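# Move the blanking panel from bench into shelving's empty bay

## Task

Take the blanking panel off the work bench and place it so that all of it sits within the empty bay of the parts shelving. Then open the gripper and back the robot away. The panel must stay there without the robot holding or propping it. The robot must not tip over or be left leaning.

## Robot and tools

Robot: a Hello Robot Stretch 3 with a single arm. It has a two-wheeled base (0.33 m long, 0.34 m wide), a lift that slides up a mast, and a telescoping arm that reaches out to the robot's RIGHT side. The arm cannot move forward or back, so to shift the gripper in that direction you drive the base. The base cannot move sideways. An on-the-spot turn pivots about the point midway between the drive wheels, which is 0.05 m behind the front edge. With the arm retracted and the wrist folded, a turn sweeps a circle of radius 0.28 m. An unfolded, level wrist pokes out past that circle.

Frames: the base frame has its origin on the floor between the drive wheels, with x forward, y left and z up. hand_pose is reported in this frame, at the point where the closed fingertips meet. With every wrist joint at zero, that hand frame has x up, y back along the arm toward the mast, and z toward the robot's rear. The fingertips are round pads 0.04 m wide. The odometry frame is the base frame as it was at the start. Odometry counts wheel turns, so wheel slip shows up as travel. Heading runs from -3.142 to 3.142, positive to the left.

execute_actions(actions, cameras): actions is a list with exactly one action, or an empty list to just read the state and images. An action can hold "base", "joints" or both, plus an optional "contact_limits". All of its motions start at the same time.
- base: exactly one relative command, measured from where the base last reported itself. {"translate_m": d} drives straight d metres, forward positive, range -1 to 1. {"rotate_rad": d} turns on the spot by d radians, left (counter-clockwise) positive, range -3.2 to 3.2.
- joints: absolute targets given by name. lift_m runs 0 to 1.1 m and sets arm height. arm_m runs 0 to 0.52 m and sets extension. wrist_yaw_rad runs -1.345 to 4.42: 0 points along the arm, positive swings toward the front, 3.0 folds over the base. wrist_pitch_rad runs -1.57 to 0.451: 0 is level, negative tips the fingertips down. wrist_roll_rad runs -2.911 to 2.911, and 0 puts the fingers side by side and level. gripper_m runs -0.089 to 0.179 and opens wider as it rises; the real tip gap is smaller than this value by 0.007 m when nearly shut and 0.025 m when wide, and it is zero below 0.007. head_pan_rad runs -3.953 to 1.73: 0 faces forward, positive turns left, -1.57 faces along the arm. head_tilt_rad runs -1.53 to 0.419, with negative looking down. The done tolerances are ±0.004 for the lift, arm and gripper, ±0.02 for yaw, roll and head, and ±0.05 for pitch.
- contact_limits: only {"arm_m": effort%} is allowed, from 1 to 100. The arm stops with contact_stop once its effort reaches that level (negative when retracting). Lower values are gentler, but too low stops the arm at once. The limit also caps how hard the arm holds until the next action.
- cameras: a list drawn from head_camera, nav_camera, wrist_camera, all. Leaving it out, null or ["all"] returns every camera, and [] returns none.
Any unknown key or out-of-range value gets the whole call refused, and nothing moves. A joint or the base left out of an action may still be driving toward its earlier target. One action lasts at most 15 s.

wait(seconds): 0 to 10 s with no new command, then it returns the state and images. zoom_image(camera, region): region is [x0, y0, x1, y1] in pixels of that camera's latest image, measured from the top-left, at most 504 by 504. finished_scene(scene): ends the scene once the last command has been held, and it cannot be reversed. If a result reports a stop, later calls in that same reply do not run.

Reading results: base_status and joint_status tell how each motion ended. done means it reached the target; for the base it only means the wheels turned as commanded. off_target means it came to rest short and may still be pushing. After contact_stop, time_out or torque_fault the target is dropped. The arm and lift stop on firm contact and then go slack until you command them again; a slack lift can sink under load or keep pressing. on_its_own lists things not commanded in this call, and "held at" there is a joint's target, not its position. motor_effort is a percentage, positive toward higher joint values, with the peak in brackets. Readings carry a fixed bias and noise. A rest effort outside its normal range suggests pushing or carrying a load. Positive wheel effort pushes the robot forward. base_tilt is in degrees and positive when leaning forward or right, with up to about 4 degrees of fixed error. turned_by_wheels and turned_by_imu give the turn since the last result. lidar_m lists 12 distances for 30-degree sectors, starting straight ahead and going counter-clockwise (4th left, 7th behind, 10th right), seen in a plane 0.17 m above the floor over 0.15 to 12 m; "-" means nothing seen. It misses clear objects and thin legs, and the robot's own parts can hide sectors 5, 6, 9 and 10. wrist_depth_mm (45 to 1000) and head_depth_mm (280 to 4000) are 7x7 grids of median depth in mm, read from the top-left; the head grid follows the sideways image. The head_camera and nav_camera both move with the head joints, and wrist_camera rides on the gripper. The calibration lines give intrinsics K and T_world_to_cam from the base frame, with small per-scene errors.

Gripping: to grasp, command gripper_m below the object's width, lower for a firmer squeeze. To let go, command at least 0.02 above where the tips touched. Neither the reading nor done confirms that you are holding anything.

Speed: the base reaches 0.30 m/s and 1.9 rad/s only when stowed (lift_m under 0.30, arm_m under 0.03, wrist_yaw_rad above 2.54). Otherwise it is capped at 0.10 m/s and 0.63 rad/s.

Cautions: only fold or unfold the wrist with lift_m between 0.32 and 0.95, wrist_pitch_rad at -0.4 and roll near 0. Once folded, the lift may go down to 0.25. If wrist_yaw_rad is below -0.4, keep pitch at -0.5 or lower. The arm pushing on something solid with the gripper above about 0.45 m can tip the robot, and more so after a repeat push or with a higher limit. Don't drive while gripping or pushing something fixed. Backing up while snagged is the riskiest move. If the robot tilts, undo the last move in small steps, free the gripper, and lower the lift to about 0.2. The wrist and head have no contact stop, and long hard pushes cause a 10 s torque_fault. A loose object may occasionally get nudged. Avoid drops, slams and hard shoves. Faster robot motion is better.

Each tool is called by a JSON object that holds its "op" and its "data".

## Session

{"op": "execute_actions", "data": {"actions": []}}

Scene clock: 0.00 s.
base_odometry: x=+0.000 y=+0.000 heading=+0.000 (m, m, rad; odometry frame)
turned_by_wheels: +0.000 (rad since the last result)
turned_by_imu: +0.000 (rad since the last result)
base_tilt: forward=-0.3 right=+2.4 (deg)
lidar_m: 1.11 1.39 1.77 2.37 1.57 1.46 2.71 1.68 2.24 1.75 1.18 1.09
head_depth_mm: 971 979 987 993 1002 1011 1019 / 1008 1015 1026 1038 1040 1058 1065 / 1048 1052 1072 1072 1083 1098 1103 / 1102 1112 1116 1126 1135 1145 1151 / 1144 1144 1175 1181 1183 1199 1216 / 1201 1211 1222 1240 1253 1255 1271 / 1248 1270 1285 1285 1299 1309 1331
base_status: not commanded
joint_positions: lift_m=+0.324 arm_m=-0.002 wrist_yaw_rad=+3.037 wrist_pitch_rad=-0.422 wrist_roll_rad=+0.012 gripper_m=+0.037 head_pan_rad=+0.020 head_tilt_rad=+0.010
joint_status: not commanded
motor_effort: left_wheel=+0 right_wheel=+0 lift_m=+25 arm_m=+0 wrist_yaw_rad=+0 wrist_pitch_rad=+5 wrist_roll_rad=+0 gripper_m=+1 head_pan_rad=+0 head_tilt_rad=+2 (%)
hand_pose: x=+0.0021 y=+0.0797 z=+0.3356 quat_wxyz=(+0.185, +0.702, +0.111, +0.679) (m; base frame)
wrist_depth_mm: - - - - - - - / - - - - - - - / - - - - - - - / 794 778 797 799 803 802 800 / 641 636 - 639 672 644 643 / 537 537 - 556 - 543 542 / 461 - - - 465 467 464
pictures: head_camera (sideways: a quarter turn clockwise sets it upright), nav_camera (sideways: a quarter turn counterclockwise sets it upright), wrist_camera
Images, in order (width x height): head_camera 896x504, nav_camera 672x504, wrist_camera 644x364.

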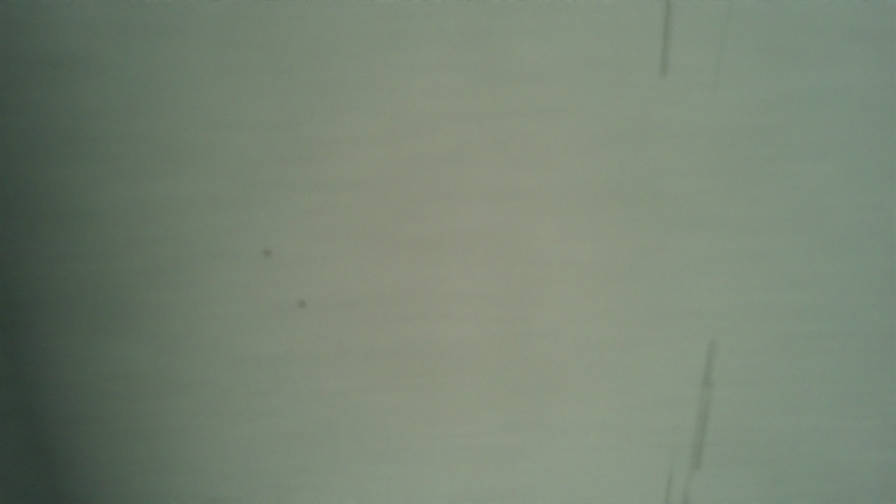

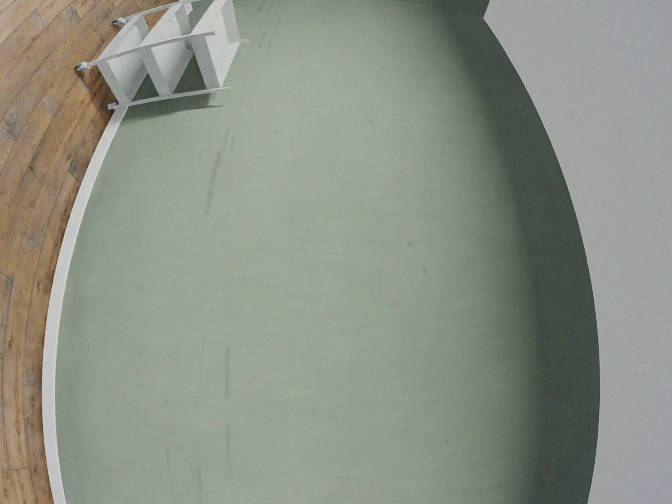

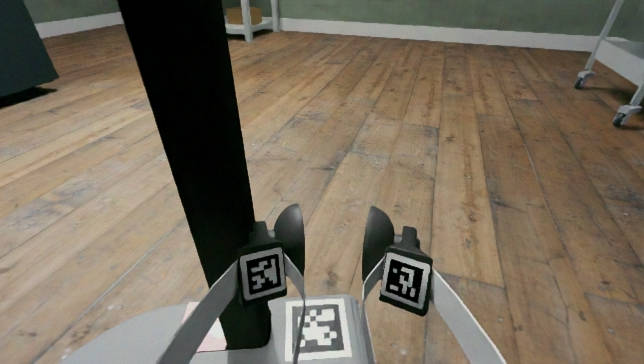

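{"op": "execute_actions", "data": {"actions": [{"joints":{"head_pan_rad":-2.2,"head_tilt_rad":-0.4}}], "cameras": ["head_camera","nav_camera"]}}

{"op": "execute_actions", "data": {"actions": [{"joints":{"head_pan_rad":-3.8}}], "cameras": ["head_camera","nav_camera"]}}

Scene clock: 3.07 s.
base_odometry: x=+0.000 y=+0.000 heading=+0.000 (m, m, rad; odometry frame)
turned_by_wheels: +0.000 (rad since the last result)
turned_by_imu: +0.000 (rad since the last result)
base_tilt: forward=-0.2 right=+2.5 (deg)
lidar_m: 1.11 1.38 1.77 2.37 1.58 1.46 2.72 1.68 2.24 1.75 1.18 1.09
head_depth_mm: 2167 2351 2166 2707 2115 1641 1331 / 2102 2283 2196 2575 2028 1645 1331 / 2023 2184 2360 2569 2139 1648 1333 / 1995 2130 2331 2511 2140 1647 1353 / 1928 2070 2249 2430 2130 1660 1341 / 1865 2008 2182 2366 2179 1668 1354 / 1825 1954 2106 2279 2163 1657 1351
base_status: not commanded
joint_positions: lift_m=+0.324 arm_m=-0.002 wrist_yaw_rad=+3.037 wrist_pitch_rad=-0.422 wrist_roll_rad=+0.012 gripper_m=+0.037 head_pan_rad=-2.193 head_tilt_rad=-0.395
joint_status: all done
motor_effort: left_wheel=+0(0) right_wheel=+1(0) lift_m=+25(25) arm_m=+0(0) wrist_yaw_rad=+0(0) wrist_pitch_rad=+5(5) wrist_roll_rad=+0(0) gripper_m=+0(0) head_pan_rad=-4(49) head_tilt_rad=-3(31) (%)
hand_pose: x=+0.0021 y=+0.0797 z=+0.3356 quat_wxyz=(+0.185, +0.702, +0.111, +0.679) (m; base frame)
wrist_depth_mm: - - - - - - - / - - - - - - - / - - - - - - - / 788 788 796 791 806 809 812 / 636 642 - 645 666 647 648 / 536 538 - 554 - 541 538 / 459 - - - 462 464 461
pictures: head_camera (sideways: a quarter turn clockwise sets it upright), nav_camera (sideways: a quarter turn counterclockwise sets it upright)
camera_calibration (this result's frames):
head_camera: T_world_to_cam=[[0.279072, 0.312142, -0.908123, 1.20252], [0.784393, -0.619629, 0.0280688, -0.0377031], [-0.553938, -0.720158, -0.417763, 0.505404], [0, 0, 0, 1]] pos_world=[-0.0260517, -0.0347461, 1.30423]
nav_camera: T_world_to_cam=[[-0.178278, -0.326851, 0.928108, -1.16342], [-0.810841, 0.583159, 0.0496185, -0.00523953], [-0.557453, -0.743702, -0.368989, 0.442743], [0, 0, 0, 1]] pos_world=[0.0351471, -0.047942, 1.24341]
Images, in order (width x height): head_camera 896x504, nav_camera 672x504.

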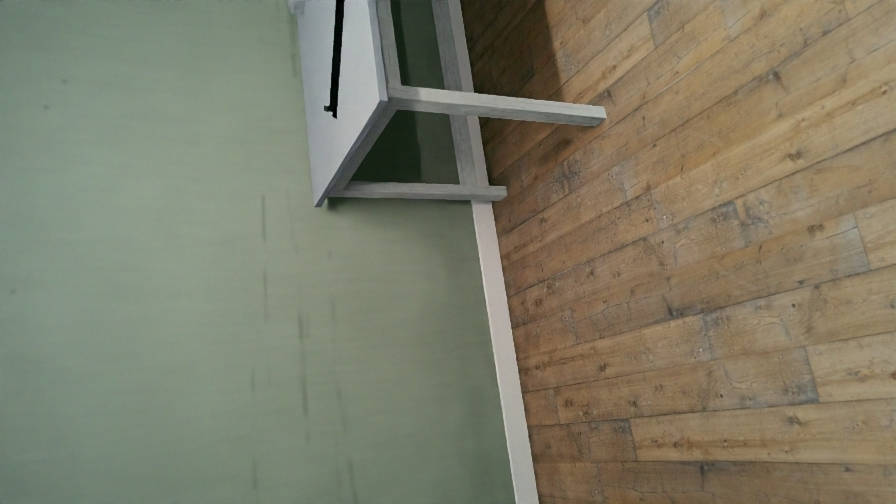

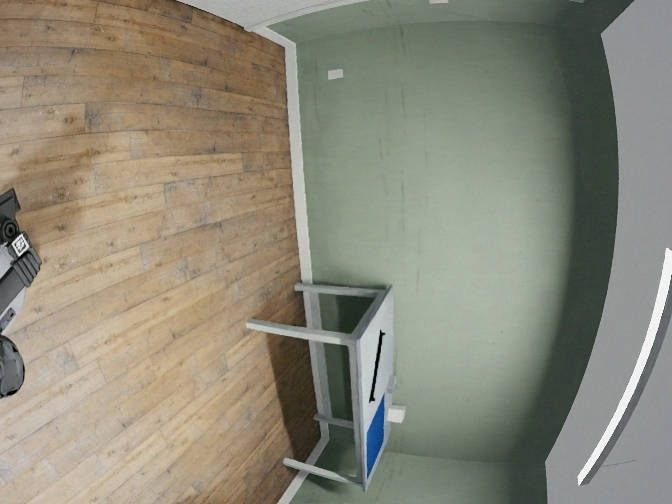

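Scene clock: 4.43 s.
base_odometry: x=+0.000 y=+0.000 heading=+0.000 (m, m, rad; odometry frame)
turned_by_wheels: +0.000 (rad since the last result)
turned_by_imu: +0.000 (rad since the last result)
base_tilt: forward=-0.3 right=+2.4 (deg)
lidar_m: 1.10 1.39 1.77 2.37 1.58 1.46 2.72 1.68 2.24 1.75 1.18 1.09
head_depth_mm: 2630 2841 - - - - - / 1391 1507 1672 2728 2058 1646 1363 / 1332 1435 1569 1701 1897 1640 1329 / 1298 1385 1501 1643 1819 1652 1338 / 1245 1342 1467 1580 1748 1645 1348 / 1210 1306 1400 1534 1668 1668 1337 / 1177 1259 1356 1486 1623 1667 1353
base_status: not commanded
joint_positions: lift_m=+0.324 arm_m=-0.002 wrist_yaw_rad=+3.037 wrist_pitch_rad=-0.422 wrist_roll_rad=+0.012 gripper_m=+0.037 head_pan_rad=-3.793 head_tilt_rad=-0.395
joint_status: all done
motor_effort: left_wheel=-1(0) right_wheel=+0(0) lift_m=+25(25) arm_m=+0(0) wrist_yaw_rad=+0(0) wrist_pitch_rad=+5(5) wrist_roll_rad=+0(0) gripper_m=+1(0) head_pan_rad=-4(47) head_tilt_rad=-3(3) (%)
hand_pose: x=+0.0021 y=+0.0797 z=+0.3356 quat_wxyz=(+0.185, +0.702, +0.111, +0.679) (m; base frame)
wrist_depth_mm: - - - - - - - / - - - - - - - / - - - - - - - / 777 795 789 781 810 807 798 / 640 630 - 645 665 644 642 / 531 533 - 554 - 545 539 / 460 - - - 462 469 464
pictures: head_camera (sideways: a quarter turn clockwise sets it upright), nav_camera (sideways: a quarter turn counterclockwise sets it upright)
camera_calibration (this result's frames):
head_camera: T_world_to_cam=[[0.303905, -0.288101, -0.908097, 1.20233], [-0.642269, -0.765965, 0.0280659, -0.0289966], [-0.703656, 0.574713, -0.417819, 0.506391], [0, 0, 0, 1]] pos_world=[-0.0276926, 0.0331527, 1.30423]
nav_camera: T_world_to_cam=[[-0.321553, 0.187781, 0.928085, -1.16252], [0.606583, 0.79347, 0.0496186, -0.013886], [-0.72709, 0.578916, -0.369047, 0.443853], [0, 0, 0, 1]] pos_world=[-0.0426667, -0.0276371, 1.24341]
Images, in order (width x height): head_camera 896x504, nav_camera 672x504.

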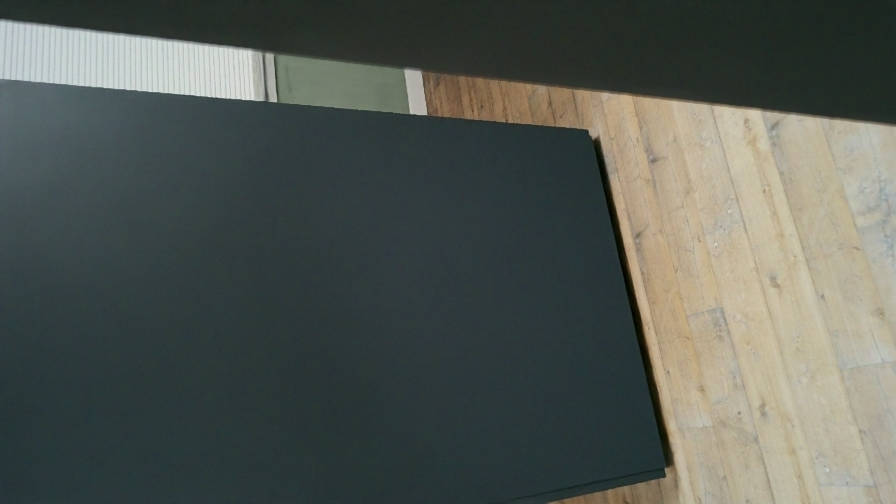

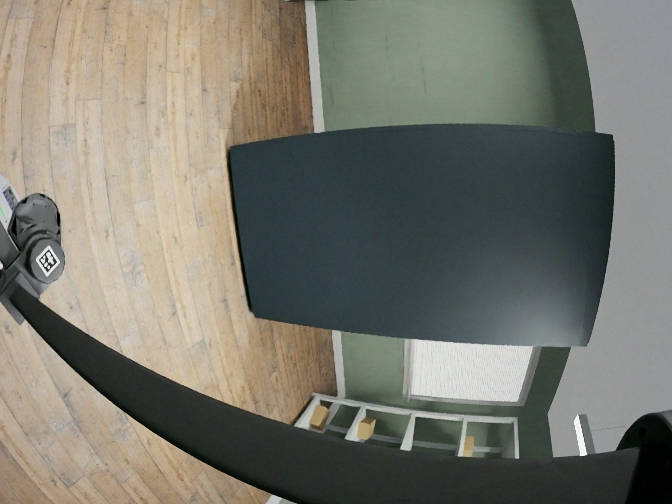

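{"op": "execute_actions", "data": {"actions": [{"base":{"rotate_rad":-2.82},"joints":{"lift_m":0.27,"head_pan_rad":0.3,"head_tilt_rad":-0.5}}], "cameras": []}}

{"op": "execute_actions", "data": {"actions": [{"base":{"translate_m":1}}], "cameras": ["head_camera"]}}

{"op": "execute_actions", "data": {"actions": [{"base":{"translate_m":0.7},"joints":{"head_pan_rad":-2.3,"head_tilt_rad":-0.2}}], "cameras": ["head_camera","nav_camera"]}}

{"op": "execute_actions", "data": {"actions": [{"base":{"rotate_rad":2.46},"joints":{"head_pan_rad":-1.57,"head_tilt_rad":-0.7}}], "cameras": ["head_camera","nav_camera"]}}

Scene clock: 13.63 s.
base_odometry: x=+0.000 y=+0.000 heading=-2.820 (m, m, rad; odometry frame)
turned_by_wheels: -2.820 (rad since the last result)
turned_by_imu: -2.868 (rad since the last result)
base_tilt: forward=-0.3 right=+2.4 (deg)
lidar_m: 2.56 1.68 2.24 1.32 1.10 1.09 1.22 1.39 2.54 2.37 1.47 1.46
head_depth_mm: 2749 2865 3144 2562 1887 1521 1257 / 2713 2839 3281 2549 1918 1508 1253 / 2508 2650 3049 2509 1893 1513 1263 / 2316 2512 2695 2521 1900 1515 1258 / 2167 2342 1853 2416 1903 1528 1259 / 2048 2224 2364 2469 1908 1517 1265 / 1925 2076 2273 2365 1915 1519 1264
base_status: done
joint_positions: lift_m=+0.270 arm_m=-0.002 wrist_yaw_rad=+3.037 wrist_pitch_rad=-0.423 wrist_roll_rad=+0.012 gripper_m=+0.037 head_pan_rad=+0.293 head_tilt_rad=-0.494
joint_status: all done
motor_effort: left_wheel=+3(11) right_wheel=-4(9) lift_m=+22(17) arm_m=-1(1) wrist_yaw_rad=+0(1) wrist_pitch_rad=+6(6) wrist_roll_rad=+0(0) gripper_m=+0(0) head_pan_rad=+4(48) head_tilt_rad=-3(16) (%)
hand_pose: x=+0.0021 y=+0.0795 z=+0.2816 quat_wxyz=(+0.185, +0.702, +0.111, +0.679) (m; base frame)
wrist_depth_mm: 832 938 - - - - - / 873 996 - - - - - / 858 919 924 914 924 938 951 / 693 690 697 695 702 708 712 / 564 559 - 558 592 561 568 / 468 499 - - - 474 475 / - - - - 405 410 412
pictures: none
No camera images: the call's "cameras" was empty. Leave "cameras" out to get every camera's image.

Scene clock: 18.67 s.
base_odometry: x=-0.949 y=-0.316 heading=-2.820 (m, m, rad; odometry frame)
turned_by_wheels: +0.000 (rad since the last result)
turned_by_imu: +0.005 (rad since the last result)
base_tilt: forward=-0.4 right=+2.5 (deg)
lidar_m: 1.72 0.80 1.44 1.77 1.83 1.85 2.07 2.56 1.59 0.86 0.87 1.93
head_depth_mm: 1958 2132 1575 2344 1892 1498 1254 / 1887 2093 1566 2327 1892 1508 1258 / 1756 1885 1564 2209 1887 1506 1268 / 1636 1780 1580 1154 1912 1501 1262 / 1511 1653 1569 1074 1893 1515 1255 / 1437 1547 1588 1050 1838 1526 1260 / 1345 1447 1480 1054 1711 1442 1206
base_status: done
joint_positions: lift_m=+0.270 arm_m=-0.002 wrist_yaw_rad=+3.037 wrist_pitch_rad=-0.424 wrist_roll_rad=+0.012 gripper_m=+0.037 head_pan_rad=+0.293 head_tilt_rad=-0.495
joint_status: not commanded
motor_effort: left_wheel=+2(10) right_wheel=-2(5) lift_m=+22(22) arm_m=-1(1) wrist_yaw_rad=+0(1) wrist_pitch_rad=+5(5) wrist_roll_rad=+0(0) gripper_m=+0(0) head_pan_rad=+4(4) head_tilt_rad=-3(3) (%)
hand_pose: x=+0.0020 y=+0.0795 z=+0.2815 quat_wxyz=(+0.186, +0.702, +0.112, +0.679) (m; base frame)
wrist_depth_mm: - - - - - - - / - - - - - - - / 903 918 906 925 934 919 883 / 685 701 702 702 698 707 704 / 556 564 - 564 588 565 572 / 470 502 - - - 476 475 / - - - - 410 411 410
pictures: head_camera (sideways: a quarter turn clockwise sets it upright)
camera_calibration (this result's frames):
head_camera: T_world_to_cam=[[-0.496245, -0.102775, -0.862078, 1.14718], [-0.241372, 0.970153, 0.0232837, -0.0252128], [0.833954, 0.219636, -0.506241, 0.612067], [0, 0, 0, 1]] pos_world=[0.0527632, 0.00793019, 1.2994]
Images, in order (width x height): head_camera 896x504.

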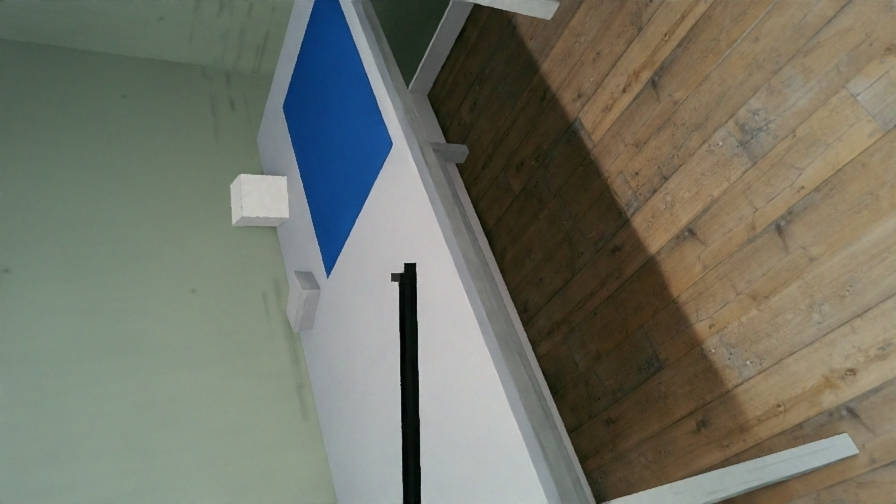

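Scene clock: 22.70 s.
base_odometry: x=-1.613 y=-0.538 heading=-2.820 (m, m, rad; odometry frame)
turned_by_wheels: +0.000 (rad since the last result)
turned_by_imu: +0.003 (rad since the last result)
base_tilt: forward=-0.3 right=+2.5 (deg)
lidar_m: 1.20 0.99 0.99 0.52 2.03 2.36 2.67 3.67 0.97 1.07 1.40 1.04
head_depth_mm: 3314 3485 3658 3807 2903 2011 1559 / 3294 3472 3613 3815 2887 2043 1555 / 3312 3462 3622 3850 2960 2048 1566 / 3258 3420 3597 3768 2946 2043 1571 / 3217 3431 3461 3492 2610 1878 1527 / 1119 1071 1022 982 1001 1048 1104 / 800 839 878 922 972 1028 1097
base_status: done
joint_positions: lift_m=+0.270 arm_m=-0.002 wrist_yaw_rad=+3.037 wrist_pitch_rad=-0.424 wrist_roll_rad=+0.012 gripper_m=+0.037 head_pan_rad=-2.293 head_tilt_rad=-0.211
joint_status: all done
motor_effort: left_wheel=+1(9) right_wheel=-3(5) lift_m=+24(23) arm_m=-1(1) wrist_yaw_rad=+0(0) wrist_pitch_rad=+6(6) wrist_roll_rad=+0(0) gripper_m=+0(1) head_pan_rad=-4(47) head_tilt_rad=+7(29) (%)
hand_pose: x=+0.0020 y=+0.0795 z=+0.2815 quat_wxyz=(+0.186, +0.702, +0.112, +0.679) (m; base frame)
wrist_depth_mm: - - 521 - - 930 815 / - - 561 - - 947 816 / 907 904 621 923 932 920 880 / 685 690 665 697 710 706 703 / 559 564 - 562 590 569 578 / 468 497 - - - 474 474 / - - - - 409 407 410
pictures: head_camera (sideways: a quarter turn clockwise sets it upright), nav_camera (sideways: a quarter turn counterclockwise sets it upright)
camera_calibration (this result's frames):
head_camera: T_world_to_cam=[[0.194358, 0.152628, -0.968984, 1.28249], [0.722373, -0.690559, 0.0361211, -0.0478156], [-0.663628, -0.706988, -0.24447, 0.280546], [0, 0, 0, 1]] pos_world=[-0.0285446, -0.0304211, 1.31303]
nav_camera: T_world_to_cam=[[-0.0936464, -0.175197, 0.98007, -1.23182], [-0.742433, 0.668162, 0.0485004, -0.00421302], [-0.663342, -0.723095, -0.192643, 0.213873], [0, 0, 0, 1]] pos_world=[0.0233881, -0.058345, 1.24867]
Images, in order (width x height): head_camera 896x504, nav_camera 672x504.

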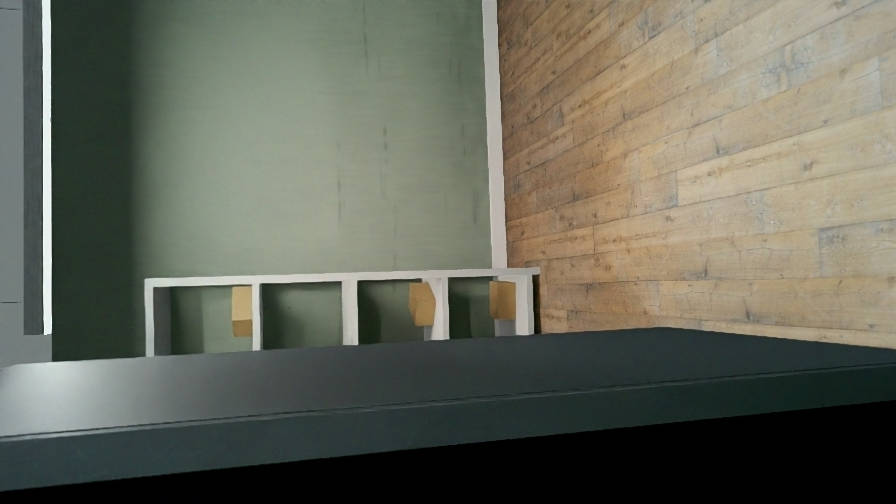

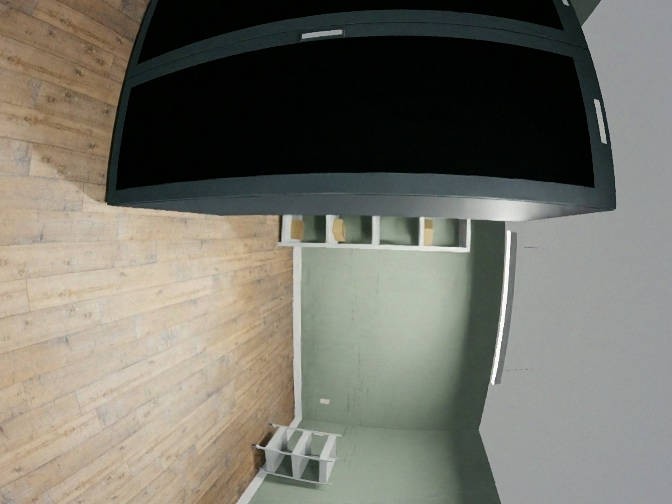

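Scene clock: 25.50 s.
base_odometry: x=-1.613 y=-0.538 heading=-0.360 (m, m, rad; odometry frame)
turned_by_wheels: +2.460 (rad since the last result)
turned_by_imu: +2.500 (rad since the last result)
base_tilt: forward=-0.4 right=+2.5 (deg)
lidar_m: 2.36 2.50 3.06 0.97 1.00 1.42 1.40 1.05 1.02 0.99 0.55 0.52
head_depth_mm: 940 1073 969 783 643 1253 1156 / 943 1067 994 787 644 581 1154 / 944 1062 1008 786 629 580 1156 / 931 1059 1004 784 641 581 1157 / 935 1055 1006 787 643 580 1151 / 929 1049 1017 777 640 582 1154 / 928 1051 1009 783 645 581 1157
base_status: done
joint_positions: lift_m=+0.270 arm_m=-0.002 wrist_yaw_rad=+3.037 wrist_pitch_rad=-0.424 wrist_roll_rad=+0.012 gripper_m=+0.037 head_pan_rad=-1.577 head_tilt_rad=-0.692
joint_status: all done
motor_effort: left_wheel=-2(8) right_wheel=+4(12) lift_m=+23(23) arm_m=-1(1) wrist_yaw_rad=+0(0) wrist_pitch_rad=+6(6) wrist_roll_rad=+0(0) gripper_m=+0(0) head_pan_rad=+4(47) head_tilt_rad=-4(36) (%)
hand_pose: x=+0.0020 y=+0.0794 z=+0.2815 quat_wxyz=(+0.186, +0.702, +0.112, +0.679) (m; base frame)
wrist_depth_mm: 890 892 934 - - - - / 972 968 - - - - - / 906 897 926 913 936 935 943 / 692 693 689 701 697 700 708 / 561 562 - 560 589 561 571 / 471 499 - - - 469 473 / - - - - 407 410 409
pictures: head_camera (sideways: a quarter turn clockwise sets it upright), nav_camera (sideways: a quarter turn counterclockwise sets it upright)
camera_calibration (this result's frames):
head_camera: T_world_to_cam=[[0.0488875, 0.663392, -0.746674, 0.99341], [0.998189, -0.0586801, 0.01322, -0.0196677], [-0.0350449, -0.745968, -0.665059, 0.823981], [0, 0, 0, 1]] pos_world=[-0.0000568866, -0.0455101, 1.29001]
nav_camera: T_world_to_cam=[[0.0418308, -0.625049, 0.779464, -0.970915], [-0.998827, -0.00711746, 0.0478956, -0.00183092], [-0.0243893, -0.780553, -0.624613, 0.772092], [0, 0, 0, 1]] pos_world=[0.0576161, -0.00422291, 1.23914]
Images, in order (width x height): head_camera 896x504, nav_camera 672x504.

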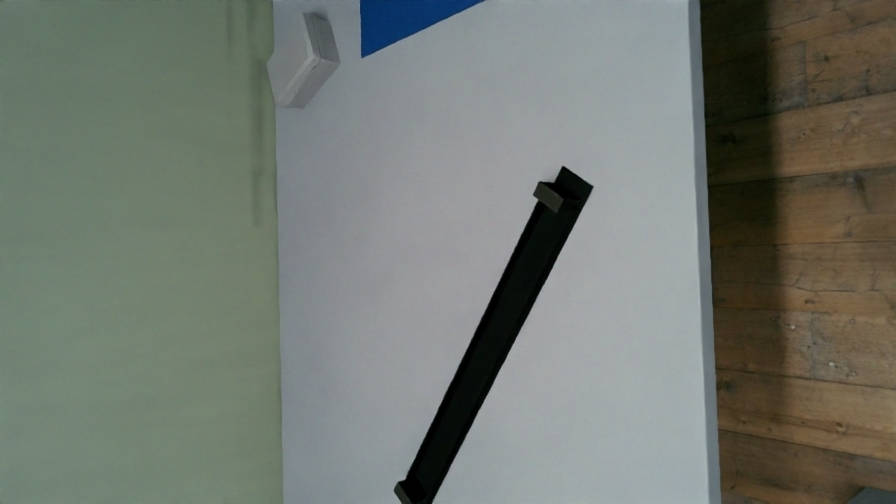

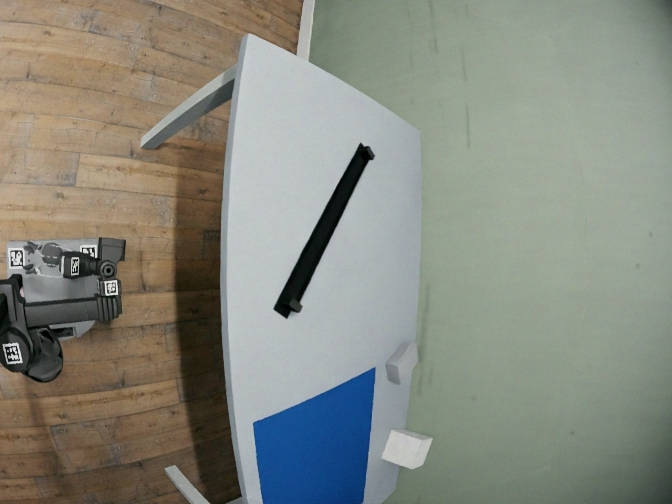

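{"op": "execute_actions", "data": {"actions": [{"joints":{"lift_m":0.92}}], "cameras": []}}

{"op": "execute_actions", "data": {"actions": [{"joints":{"wrist_yaw_rad":0.93,"arm_m":0.25,"gripper_m":0.12}}], "cameras": []}}

{"op": "execute_actions", "data": {"actions": [{"joints":{"wrist_pitch_rad":-0.6}}]}}

Scene clock: 36.67 s.
base_odometry: x=-1.613 y=-0.538 heading=-0.360 (m, m, rad; odometry frame)
turned_by_wheels: +0.000 (rad since the last result)
turned_by_imu: -0.001 (rad since the last result)
base_tilt: forward=-0.4 right=+2.6 (deg)
lidar_m: 2.36 2.51 3.06 0.97 1.00 1.42 1.40 1.04 1.02 0.99 0.55 0.52
head_depth_mm: 941 1065 959 785 - - 1155 / 935 1065 991 780 - - 1156 / 937 1066 1008 784 669 - - / 936 1061 1012 785 663 - - / 935 1055 1013 781 665 - 1144 / 931 1055 1008 778 657 573 1149 / 927 1054 1009 780 641 580 1156
base_status: not commanded
joint_positions: lift_m=+0.920 arm_m=-0.002 wrist_yaw_rad=+3.037 wrist_pitch_rad=-0.424 wrist_roll_rad=+0.012 gripper_m=+0.037 head_pan_rad=-1.577 head_tilt_rad=-0.692
joint_status: all done
motor_effort: left_wheel=-3(3) right_wheel=+4(3) lift_m=+27(28) arm_m=-1(1) wrist_yaw_rad=+0(0) wrist_pitch_rad=+6(6) wrist_roll_rad=+0(0) gripper_m=+0(0) head_pan_rad=+3(3) head_tilt_rad=-5(5) (%)
hand_pose: x=+0.0020 y=+0.0794 z=+0.9313 quat_wxyz=(+0.186, +0.702, +0.112, +0.679) (m; base frame)
wrist_depth_mm: 886 910 932 - - - - / 969 970 - - - - - / - - - - - - - / - - - - - - - / - - - - - - - / - - - - - - - / - - - - - - -
pictures: none
No camera images: the call's "cameras" was empty. Leave "cameras" out to get every camera's image.

Scene clock: 39.77 s.
base_odometry: x=-1.613 y=-0.538 heading=-0.360 (m, m, rad; odometry frame)
turned_by_wheels: +0.000 (rad since the last result)
turned_by_imu: +0.000 (rad since the last result)
base_tilt: forward=-0.4 right=+2.4 (deg)
lidar_m: 2.36 2.50 3.06 0.97 1.00 1.42 1.40 1.04 1.02 0.99 0.55 0.52
head_depth_mm: 938 1063 1072 - 609 1254 1157 / 937 1046 - 759 642 580 1157 / 936 1046 - 784 628 582 1158 / 932 1042 - 763 641 580 1155 / 934 1060 1100 738 641 582 1155 / 931 1059 1027 757 642 580 1154 / 929 1051 1008 758 643 582 1156
base_status: not commanded
joint_positions: lift_m=+0.920 arm_m=+0.250 wrist_yaw_rad=+0.932 wrist_pitch_rad=-0.424 wrist_roll_rad=+0.012 gripper_m=+0.120 head_pan_rad=-1.577 head_tilt_rad=-0.692
joint_status: all done
motor_effort: left_wheel=-3(3) right_wheel=+4(4) lift_m=+27(27) arm_m=+6(9) wrist_yaw_rad=-2(3) wrist_pitch_rad=+6(6) wrist_roll_rad=+0(0) gripper_m=+0(81) head_pan_rad=+4(4) head_tilt_rad=-5(5) (%)
hand_pose: x=+0.1581 y=-0.5281 z=+0.9313 quat_wxyz=(+0.681, +0.445, -0.555, +0.175) (m; base frame)
wrist_depth_mm: - - - - 789 603 498 / - - - - 836 642 510 / - - - - 697 637 535 / - - - 495 505 496 504 / - 408 401 399 396 419 404 / 334 335 332 337 332 - 337 / 298 289 288 289 288 287 291
pictures: none
No camera images: the call's "cameras" was empty. Leave "cameras" out to get every camera's image.

Scene clock: 40.63 s.
base_odometry: x=-1.613 y=-0.538 heading=-0.360 (m, m, rad; odometry frame)
turned_by_wheels: +0.000 (rad since the last result)
turned_by_imu: +0.000 (rad since the last result)
base_tilt: forward=-0.5 right=+2.4 (deg)
lidar_m: 2.36 2.49 3.05 0.97 1.00 1.42 1.40 1.04 1.01 0.99 0.55 0.52
head_depth_mm: 938 1069 1074 - 610 1247 1156 / 942 1046 - 761 639 580 1155 / 933 1042 - 784 629 580 1150 / 932 1040 - 737 640 580 1147 / 931 1062 1075 738 641 581 1154 / 932 1050 1052 759 644 581 1151 / 926 1051 1007 791 640 581 1157
base_status: not commanded
joint_positions: lift_m=+0.920 arm_m=+0.250 wrist_yaw_rad=+0.932 wrist_pitch_rad=-0.611 wrist_roll_rad=+0.012 gripper_m=+0.120 head_pan_rad=-1.577 head_tilt_rad=-0.692
joint_status: all done
motor_effort: left_wheel=-3(3) right_wheel=+4(4) lift_m=+27(27) arm_m=+6(6) wrist_yaw_rad=-2(2) wrist_pitch_rad=+4(5) wrist_roll_rad=+0(0) gripper_m=+0(0) head_pan_rad=+4(4) head_tilt_rad=-4(4) (%)
hand_pose: x=+0.1358 y=-0.5116 z=+0.8918 quat_wxyz=(+0.695, +0.494, -0.511, +0.110) (m; base frame)
wrist_depth_mm: - - - - 824 626 504 / - - - - 547 550 520 / - - 441 444 440 442 440 / - 369 373 368 370 369 370 / 329 319 321 318 315 327 317 / 287 279 276 279 277 - 277 / 254 249 249 248 243 246 248
pictures: head_camera (sideways: a quarter turn clockwise sets it upright), nav_camera (sideways: a quarter turn counterclockwise sets it upright), wrist_camera
camera_calibration (this result's frames):
head_camera: T_world_to_cam=[[0.0488873, 0.663392, -0.746674, 0.99341], [0.998189, -0.0586799, 0.01322, -0.0196677], [-0.0350447, -0.745968, -0.665059, 0.823981], [0, 0, 0, 1]] pos_world=[-0.0000568757, -0.0455101, 1.29001]
nav_camera: T_world_to_cam=[[0.0418309, -0.625049, 0.779464, -0.970915], [-0.998827, -0.0071177, 0.0478956, -0.00183092], [-0.0243891, -0.780553, -0.624613, 0.772092], [0, 0, 0, 1]] pos_world=[0.0576161, -0.00422289, 1.23914]
wrist_camera: T_world_to_cam=[[-0.567538, -0.823283, -0.0102945, -0.33001], [-0.564508, 0.39819, -0.723032, 0.96011], [0.599359, -0.404537, -0.690738, 0.487284], [0, 0, 0, 1]] pos_world=[0.0626388, -0.456874, 1.02738]
Images, in order (width x height): head_camera 896x504, nav_camera 672x504, wrist_camera 644x364.

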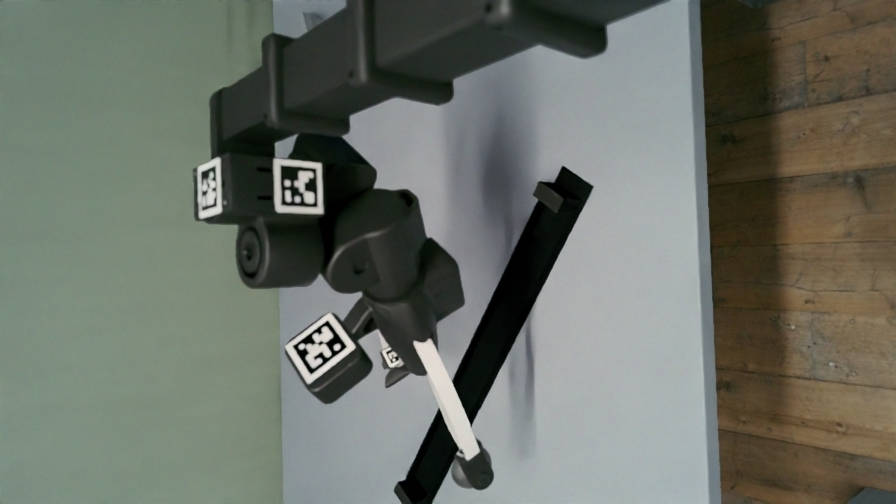

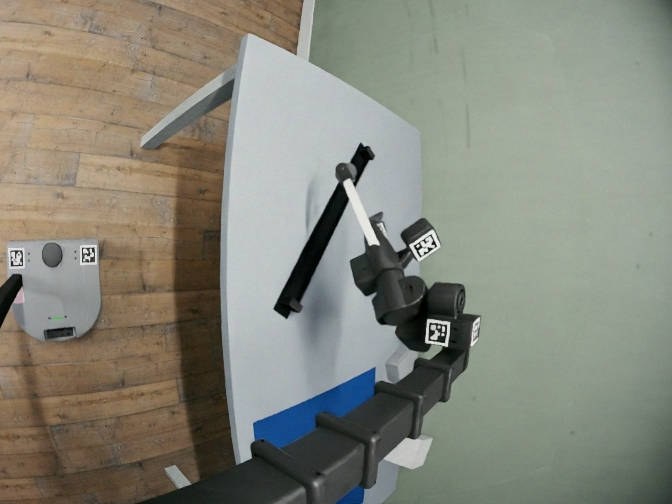

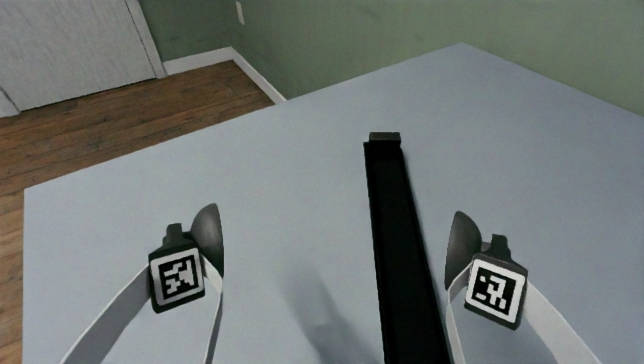

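{"op": "execute_actions", "data": {"actions": [{"base":{"translate_m":-0.045},"joints":{"wrist_pitch_rad":-0.5,"arm_m":0.297,"lift_m":0.83}}]}}

Scene clock: 44.63 s.
base_odometry: x=-1.655 y=-0.522 heading=-0.360 (m, m, rad; odometry frame)
turned_by_wheels: +0.000 (rad since the last result)
turned_by_imu: -0.001 (rad since the last result)
base_tilt: forward=-0.4 right=+2.6 (deg)
lidar_m: 2.40 2.55 3.09 0.96 1.00 1.39 1.35 1.00 1.01 0.99 1.03 0.56
head_depth_mm: 940 1066 970 808 - - 1156 / 941 1060 987 - 625 1250 1156 / 928 1061 1101 758 640 581 1151 / 931 1058 1094 718 627 581 1156 / 931 1056 1054 738 642 582 1153 / 928 1051 1010 785 641 580 1150 / 925 1053 1009 782 639 582 1150
base_status: done
joint_positions: lift_m=+0.830 arm_m=+0.297 wrist_yaw_rad=+0.932 wrist_pitch_rad=-0.520 wrist_roll_rad=+0.012 gripper_m=+0.120 head_pan_rad=-1.577 head_tilt_rad=-0.692
joint_status: all done
motor_effort: left_wheel=-3(7) right_wheel=+3(6) lift_m=+23(21) arm_m=+6(7) wrist_yaw_rad=-1(1) wrist_pitch_rad=+7(8) wrist_roll_rad=+0(0) gripper_m=+0(0) head_pan_rad=+4(4) head_tilt_rad=-4(4) (%)
hand_pose: x=+0.1474 y=-0.5672 z=+0.8206 quat_wxyz=(+0.689, +0.470, -0.533, +0.141) (m; base frame)
wrist_depth_mm: - - - - 723 566 458 / - - - 464 467 464 454 / 350 351 353 342 352 350 352 / 282 283 283 279 282 284 283 / 236 237 237 234 237 245 238 / 203 204 200 198 204 - 204 / 182 178 178 176 178 177 178
pictures: head_camera (sideways: a quarter turn clockwise sets it upright), nav_camera (sideways: a quarter turn counterclockwise sets it upright), wrist_camera
camera_calibration (this result's frames):
head_camera: T_world_to_cam=[[0.0488876, 0.663392, -0.746674, 0.99341], [0.998189, -0.0586803, 0.01322, -0.0196677], [-0.0350449, -0.745968, -0.665059, 0.823981], [0, 0, 0, 1]] pos_world=[-0.000056892, -0.0455101, 1.29001]
nav_camera: T_world_to_cam=[[0.0418307, -0.625049, 0.779464, -0.970915], [-0.998827, -0.00711734, 0.0478956, -0.00183092], [-0.0243894, -0.780553, -0.624613, 0.772092], [0, 0, 0, 1]] pos_world=[0.0576161, -0.00422291, 1.23914]
wrist_camera: T_world_to_cam=[[-0.56691, -0.82375, -0.00700984, -0.373004], [-0.50921, 0.357105, -0.783059, 0.955117], [0.647548, -0.440355, -0.621908, 0.324792], [0, 0, 0, 1]] pos_world=[0.0645769, -0.505316, 0.947289]
Images, in order (width x height): head_camera 896x504, nav_camera 672x504, wrist_camera 644x364.

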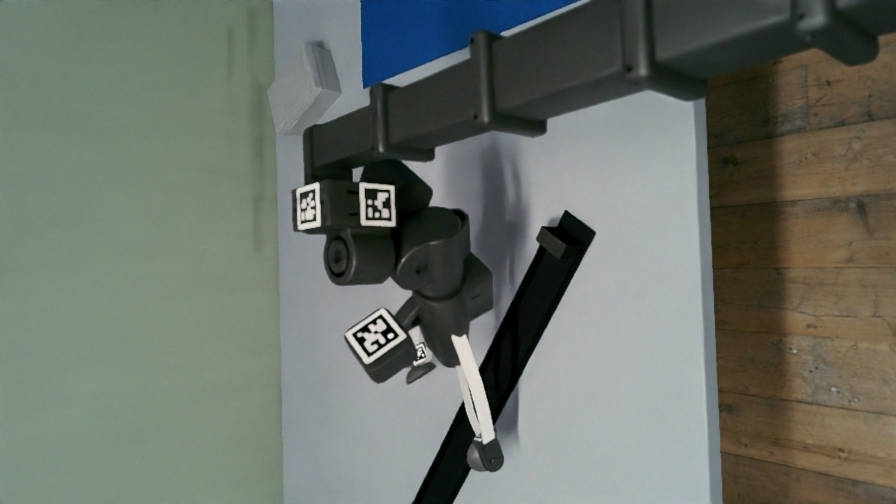

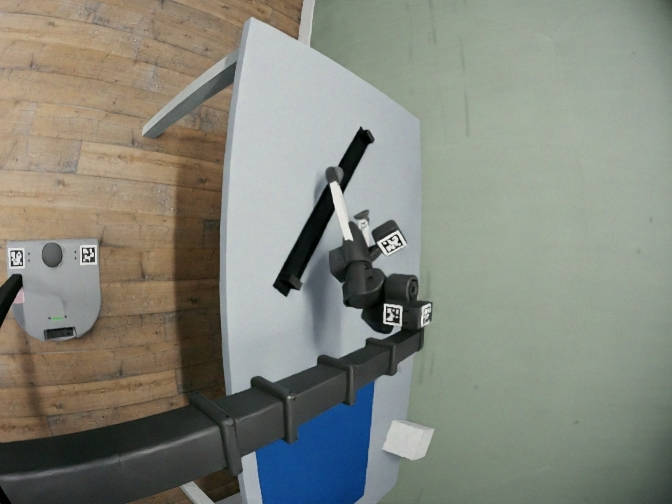

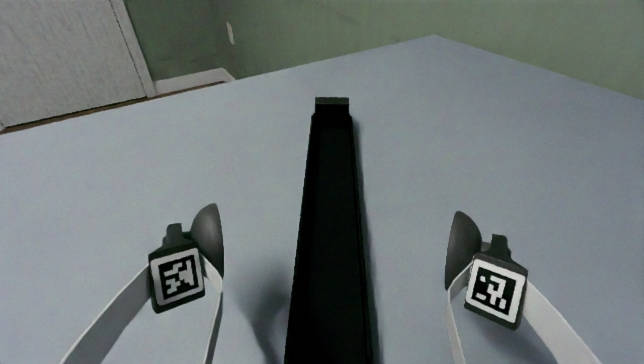

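{"op": "execute_actions", "data": {"actions": [{"joints":{"lift_m":0.796,"gripper_m":0.085}}], "cameras": ["wrist_camera"]}}

{"op": "execute_actions", "data": {"actions": [{"joints":{"gripper_m":0.0}}], "cameras": ["wrist_camera"]}}

{"op": "execute_actions", "data": {"actions": [{"joints":{"lift_m":0.83}}]}}

Scene clock: 47.93 s.
base_odometry: x=-1.655 y=-0.522 heading=-0.360 (m, m, rad; odometry frame)
turned_by_wheels: +0.000 (rad since the last result)
turned_by_imu: +0.000 (rad since the last result)
base_tilt: forward=-0.3 right=+2.7 (deg)
lidar_m: 2.40 2.55 3.08 0.96 1.00 1.39 1.35 1.00 1.01 0.99 1.03 0.56
head_depth_mm: 940 1072 971 780 654 - - / 938 1063 967 823 - 913 1155 / 937 1064 1051 735 644 580 1157 / 934 1058 1050 - 628 580 1158 / 926 1054 1009 - 639 580 1143 / 926 1049 1018 808 640 581 1151 / 923 1048 1010 782 644 581 1154
base_status: not commanded
joint_positions: lift_m=+0.796 arm_m=+0.297 wrist_yaw_rad=+0.932 wrist_pitch_rad=-0.517 wrist_roll_rad=+0.012 gripper_m=+0.085 head_pan_rad=-1.577 head_tilt_rad=-0.692
joint_status: all done
motor_effort: left_wheel=-3(3) right_wheel=+4(4) lift_m=+22(21) arm_m=+6(6) wrist_yaw_rad=-3(2) wrist_pitch_rad=+6(7) wrist_roll_rad=+0(0) gripper_m=+0(81) head_pan_rad=+4(3) head_tilt_rad=-4(4) (%)
hand_pose: x=+0.1477 y=-0.5674 z=+0.7872 quat_wxyz=(+0.689, +0.470, -0.533, +0.142) (m; base frame)
wrist_depth_mm: - - - - 565 537 462 / - 384 381 357 380 379 384 / 286 289 289 283 288 288 290 / 231 231 231 228 231 232 232 / 194 193 201 191 201 194 194 / 165 166 162 163 162 168 166 / 145 145 146 143 142 146 146
pictures: wrist_camera
camera_calibration (this result's frames):
wrist_camera: T_world_to_cam=[[-0.566895, -0.823761, -0.00691695, -0.373334], [-0.507634, 0.355932, -0.784615, 0.929488], [0.648797, -0.441283, -0.619945, 0.301448], [0, 0, 0, 1]] pos_world=[0.0646201, -0.505348, 0.913589]
Images, in order (width x height): wrist_camera 644x364.

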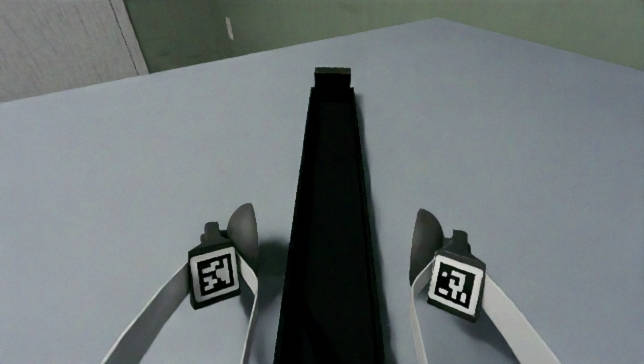

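Scene clock: 49.27 s.
base_odometry: x=-1.655 y=-0.522 heading=-0.360 (m, m, rad; odometry frame)
turned_by_wheels: +0.000 (rad since the last result)
turned_by_imu: +0.000 (rad since the last result)
base_tilt: forward=-0.4 right=+2.4 (deg)
lidar_m: 2.40 2.55 3.10 0.96 1.00 1.39 1.35 1.00 1.01 0.99 1.03 0.56
head_depth_mm: 935 1072 964 780 656 - - / 936 1062 967 823 - 915 1155 / 936 1064 1046 737 642 580 1160 / 934 1056 1048 - 624 580 1152 / 928 1050 1004 - 643 580 1156 / 924 1046 1009 812 641 581 1151 / 924 1048 1012 778 640 581 1155
base_status: not commanded
joint_positions: lift_m=+0.796 arm_m=+0.297 wrist_yaw_rad=+0.930 wrist_pitch_rad=-0.512 wrist_roll_rad=+0.012 gripper_m=+0.001 head_pan_rad=-1.577 head_tilt_rad=-0.692
joint_status: all done
motor_effort: left_wheel=-3(3) right_wheel=+3(4) lift_m=+22(22) arm_m=+6(6) wrist_yaw_rad=-1(1) wrist_pitch_rad=+4(6) wrist_roll_rad=+0(0) gripper_m=-16(89) head_pan_rad=+4(4) head_tilt_rad=-4(5) (%)
hand_pose: x=+0.1482 y=-0.5681 z=+0.7883 quat_wxyz=(+0.689, +0.468, -0.535, +0.144) (m; base frame)
wrist_depth_mm: - - - - 582 536 461 / - - 387 386 392 390 392 / 289 291 293 287 293 292 292 / 234 233 236 229 233 235 234 / 195 194 201 192 202 196 196 / 167 167 165 165 - 167 168 / 146 147 147 144 147 147 147
pictures: wrist_camera
camera_calibration (this result's frames):
wrist_camera: T_world_to_cam=[[-0.567849, -0.823105, -0.00672724, -0.373254], [-0.503951, 0.354108, -0.787808, 0.931751], [0.650831, -0.443966, -0.615884, 0.296504], [0, 0, 0, 1]] pos_world=[0.0646312, -0.50553, 0.914142]
Images, in order (width x height): wrist_camera 644x364.

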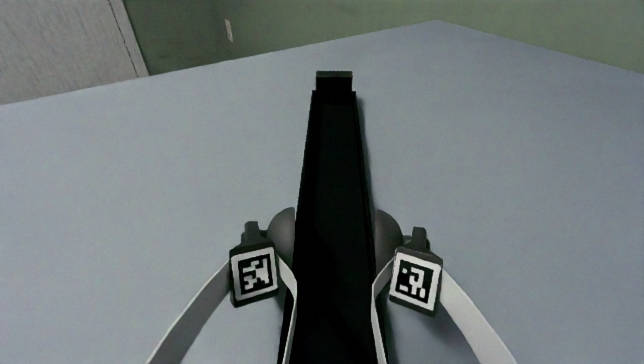

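Scene clock: 50.37 s.
base_odometry: x=-1.655 y=-0.522 heading=-0.360 (m, m, rad; odometry frame)
turned_by_wheels: +0.000 (rad since the last result)
turned_by_imu: +0.000 (rad since the last result)
base_tilt: forward=-0.5 right=+2.7 (deg)
lidar_m: 2.40 2.55 3.08 0.96 1.00 1.39 1.36 1.00 1.01 0.99 1.03 0.56
head_depth_mm: 939 1063 964 810 - - 1149 / 934 1064 984 - 627 1252 1159 / 935 1063 1092 760 640 582 1153 / 931 1058 1094 714 625 582 1154 / 928 1055 1054 675 643 581 1155 / 929 1052 1012 738 639 580 1155 / 921 1050 1005 759 639 580 1154
base_status: not commanded
joint_positions: lift_m=+0.830 arm_m=+0.297 wrist_yaw_rad=+0.931 wrist_pitch_rad=-0.522 wrist_roll_rad=+0.012 gripper_m=+0.001 head_pan_rad=-1.577 head_tilt_rad=-0.692
joint_status: all done
motor_effort: left_wheel=-3(3) right_wheel=+4(5) lift_m=+28(32) arm_m=+6(6) wrist_yaw_rad=-1(1) wrist_pitch_rad=+8(8) wrist_roll_rad=+0(0) gripper_m=-16(16) head_pan_rad=+4(4) head_tilt_rad=-4(5) (%)
hand_pose: x=+0.1470 y=-0.5673 z=+0.8200 quat_wxyz=(+0.689, +0.470, -0.533, +0.140) (m; base frame)
wrist_depth_mm: - - - - 717 570 464 / - - - 462 460 462 454 / 346 348 348 299 351 349 349 / 281 281 281 238 279 281 282 / 236 236 243 191 244 236 235 / 203 202 200 166 192 202 203 / 178 177 177 143 177 177 178
pictures: head_camera (sideways: a quarter turn clockwise sets it upright), nav_camera (sideways: a quarter turn counterclockwise sets it upright), wrist_camera
camera_calibration (this result's frames):
head_camera: T_world_to_cam=[[0.0488876, 0.663392, -0.746674, 0.99341], [0.998189, -0.0586803, 0.01322, -0.0196677], [-0.0350449, -0.745968, -0.665059, 0.823981], [0, 0, 0, 1]] pos_world=[-0.000056892, -0.0455101, 1.29001]
nav_camera: T_world_to_cam=[[0.0418307, -0.625049, 0.779464, -0.970915], [-0.998827, -0.00711734, 0.0478956, -0.00183092], [-0.0243894, -0.780553, -0.624613, 0.772092], [0, 0, 0, 1]] pos_world=[0.0576161, -0.00422292, 1.23914]
wrist_camera: T_world_to_cam=[[-0.567897, -0.823069, -0.00707875, -0.372674], [-0.509977, 0.358596, -0.781878, 0.954415], [0.646078, -0.440416, -0.623392, 0.325999], [0, 0, 0, 1]] pos_world=[0.0644684, -0.50541, 0.946823]
Images, in order (width x height): head_camera 896x504, nav_camera 672x504, wrist_camera 644x364.

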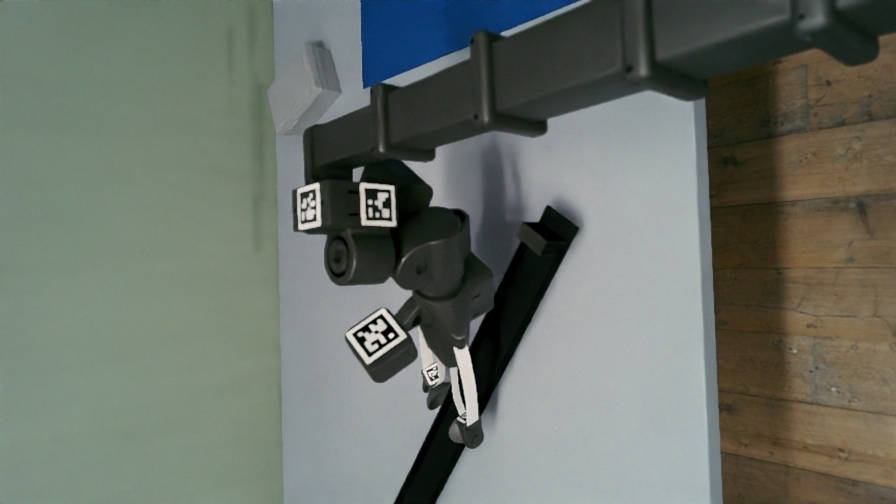

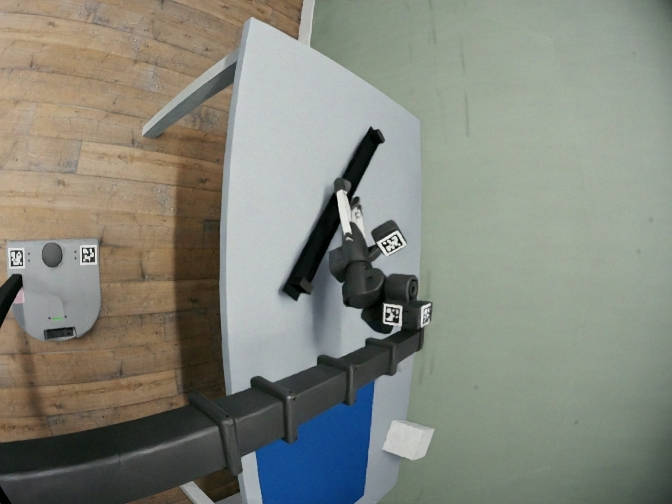

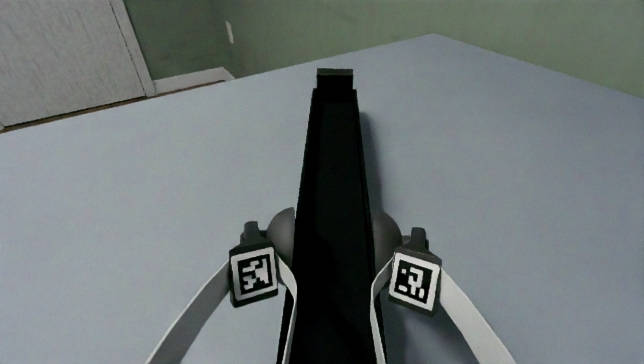

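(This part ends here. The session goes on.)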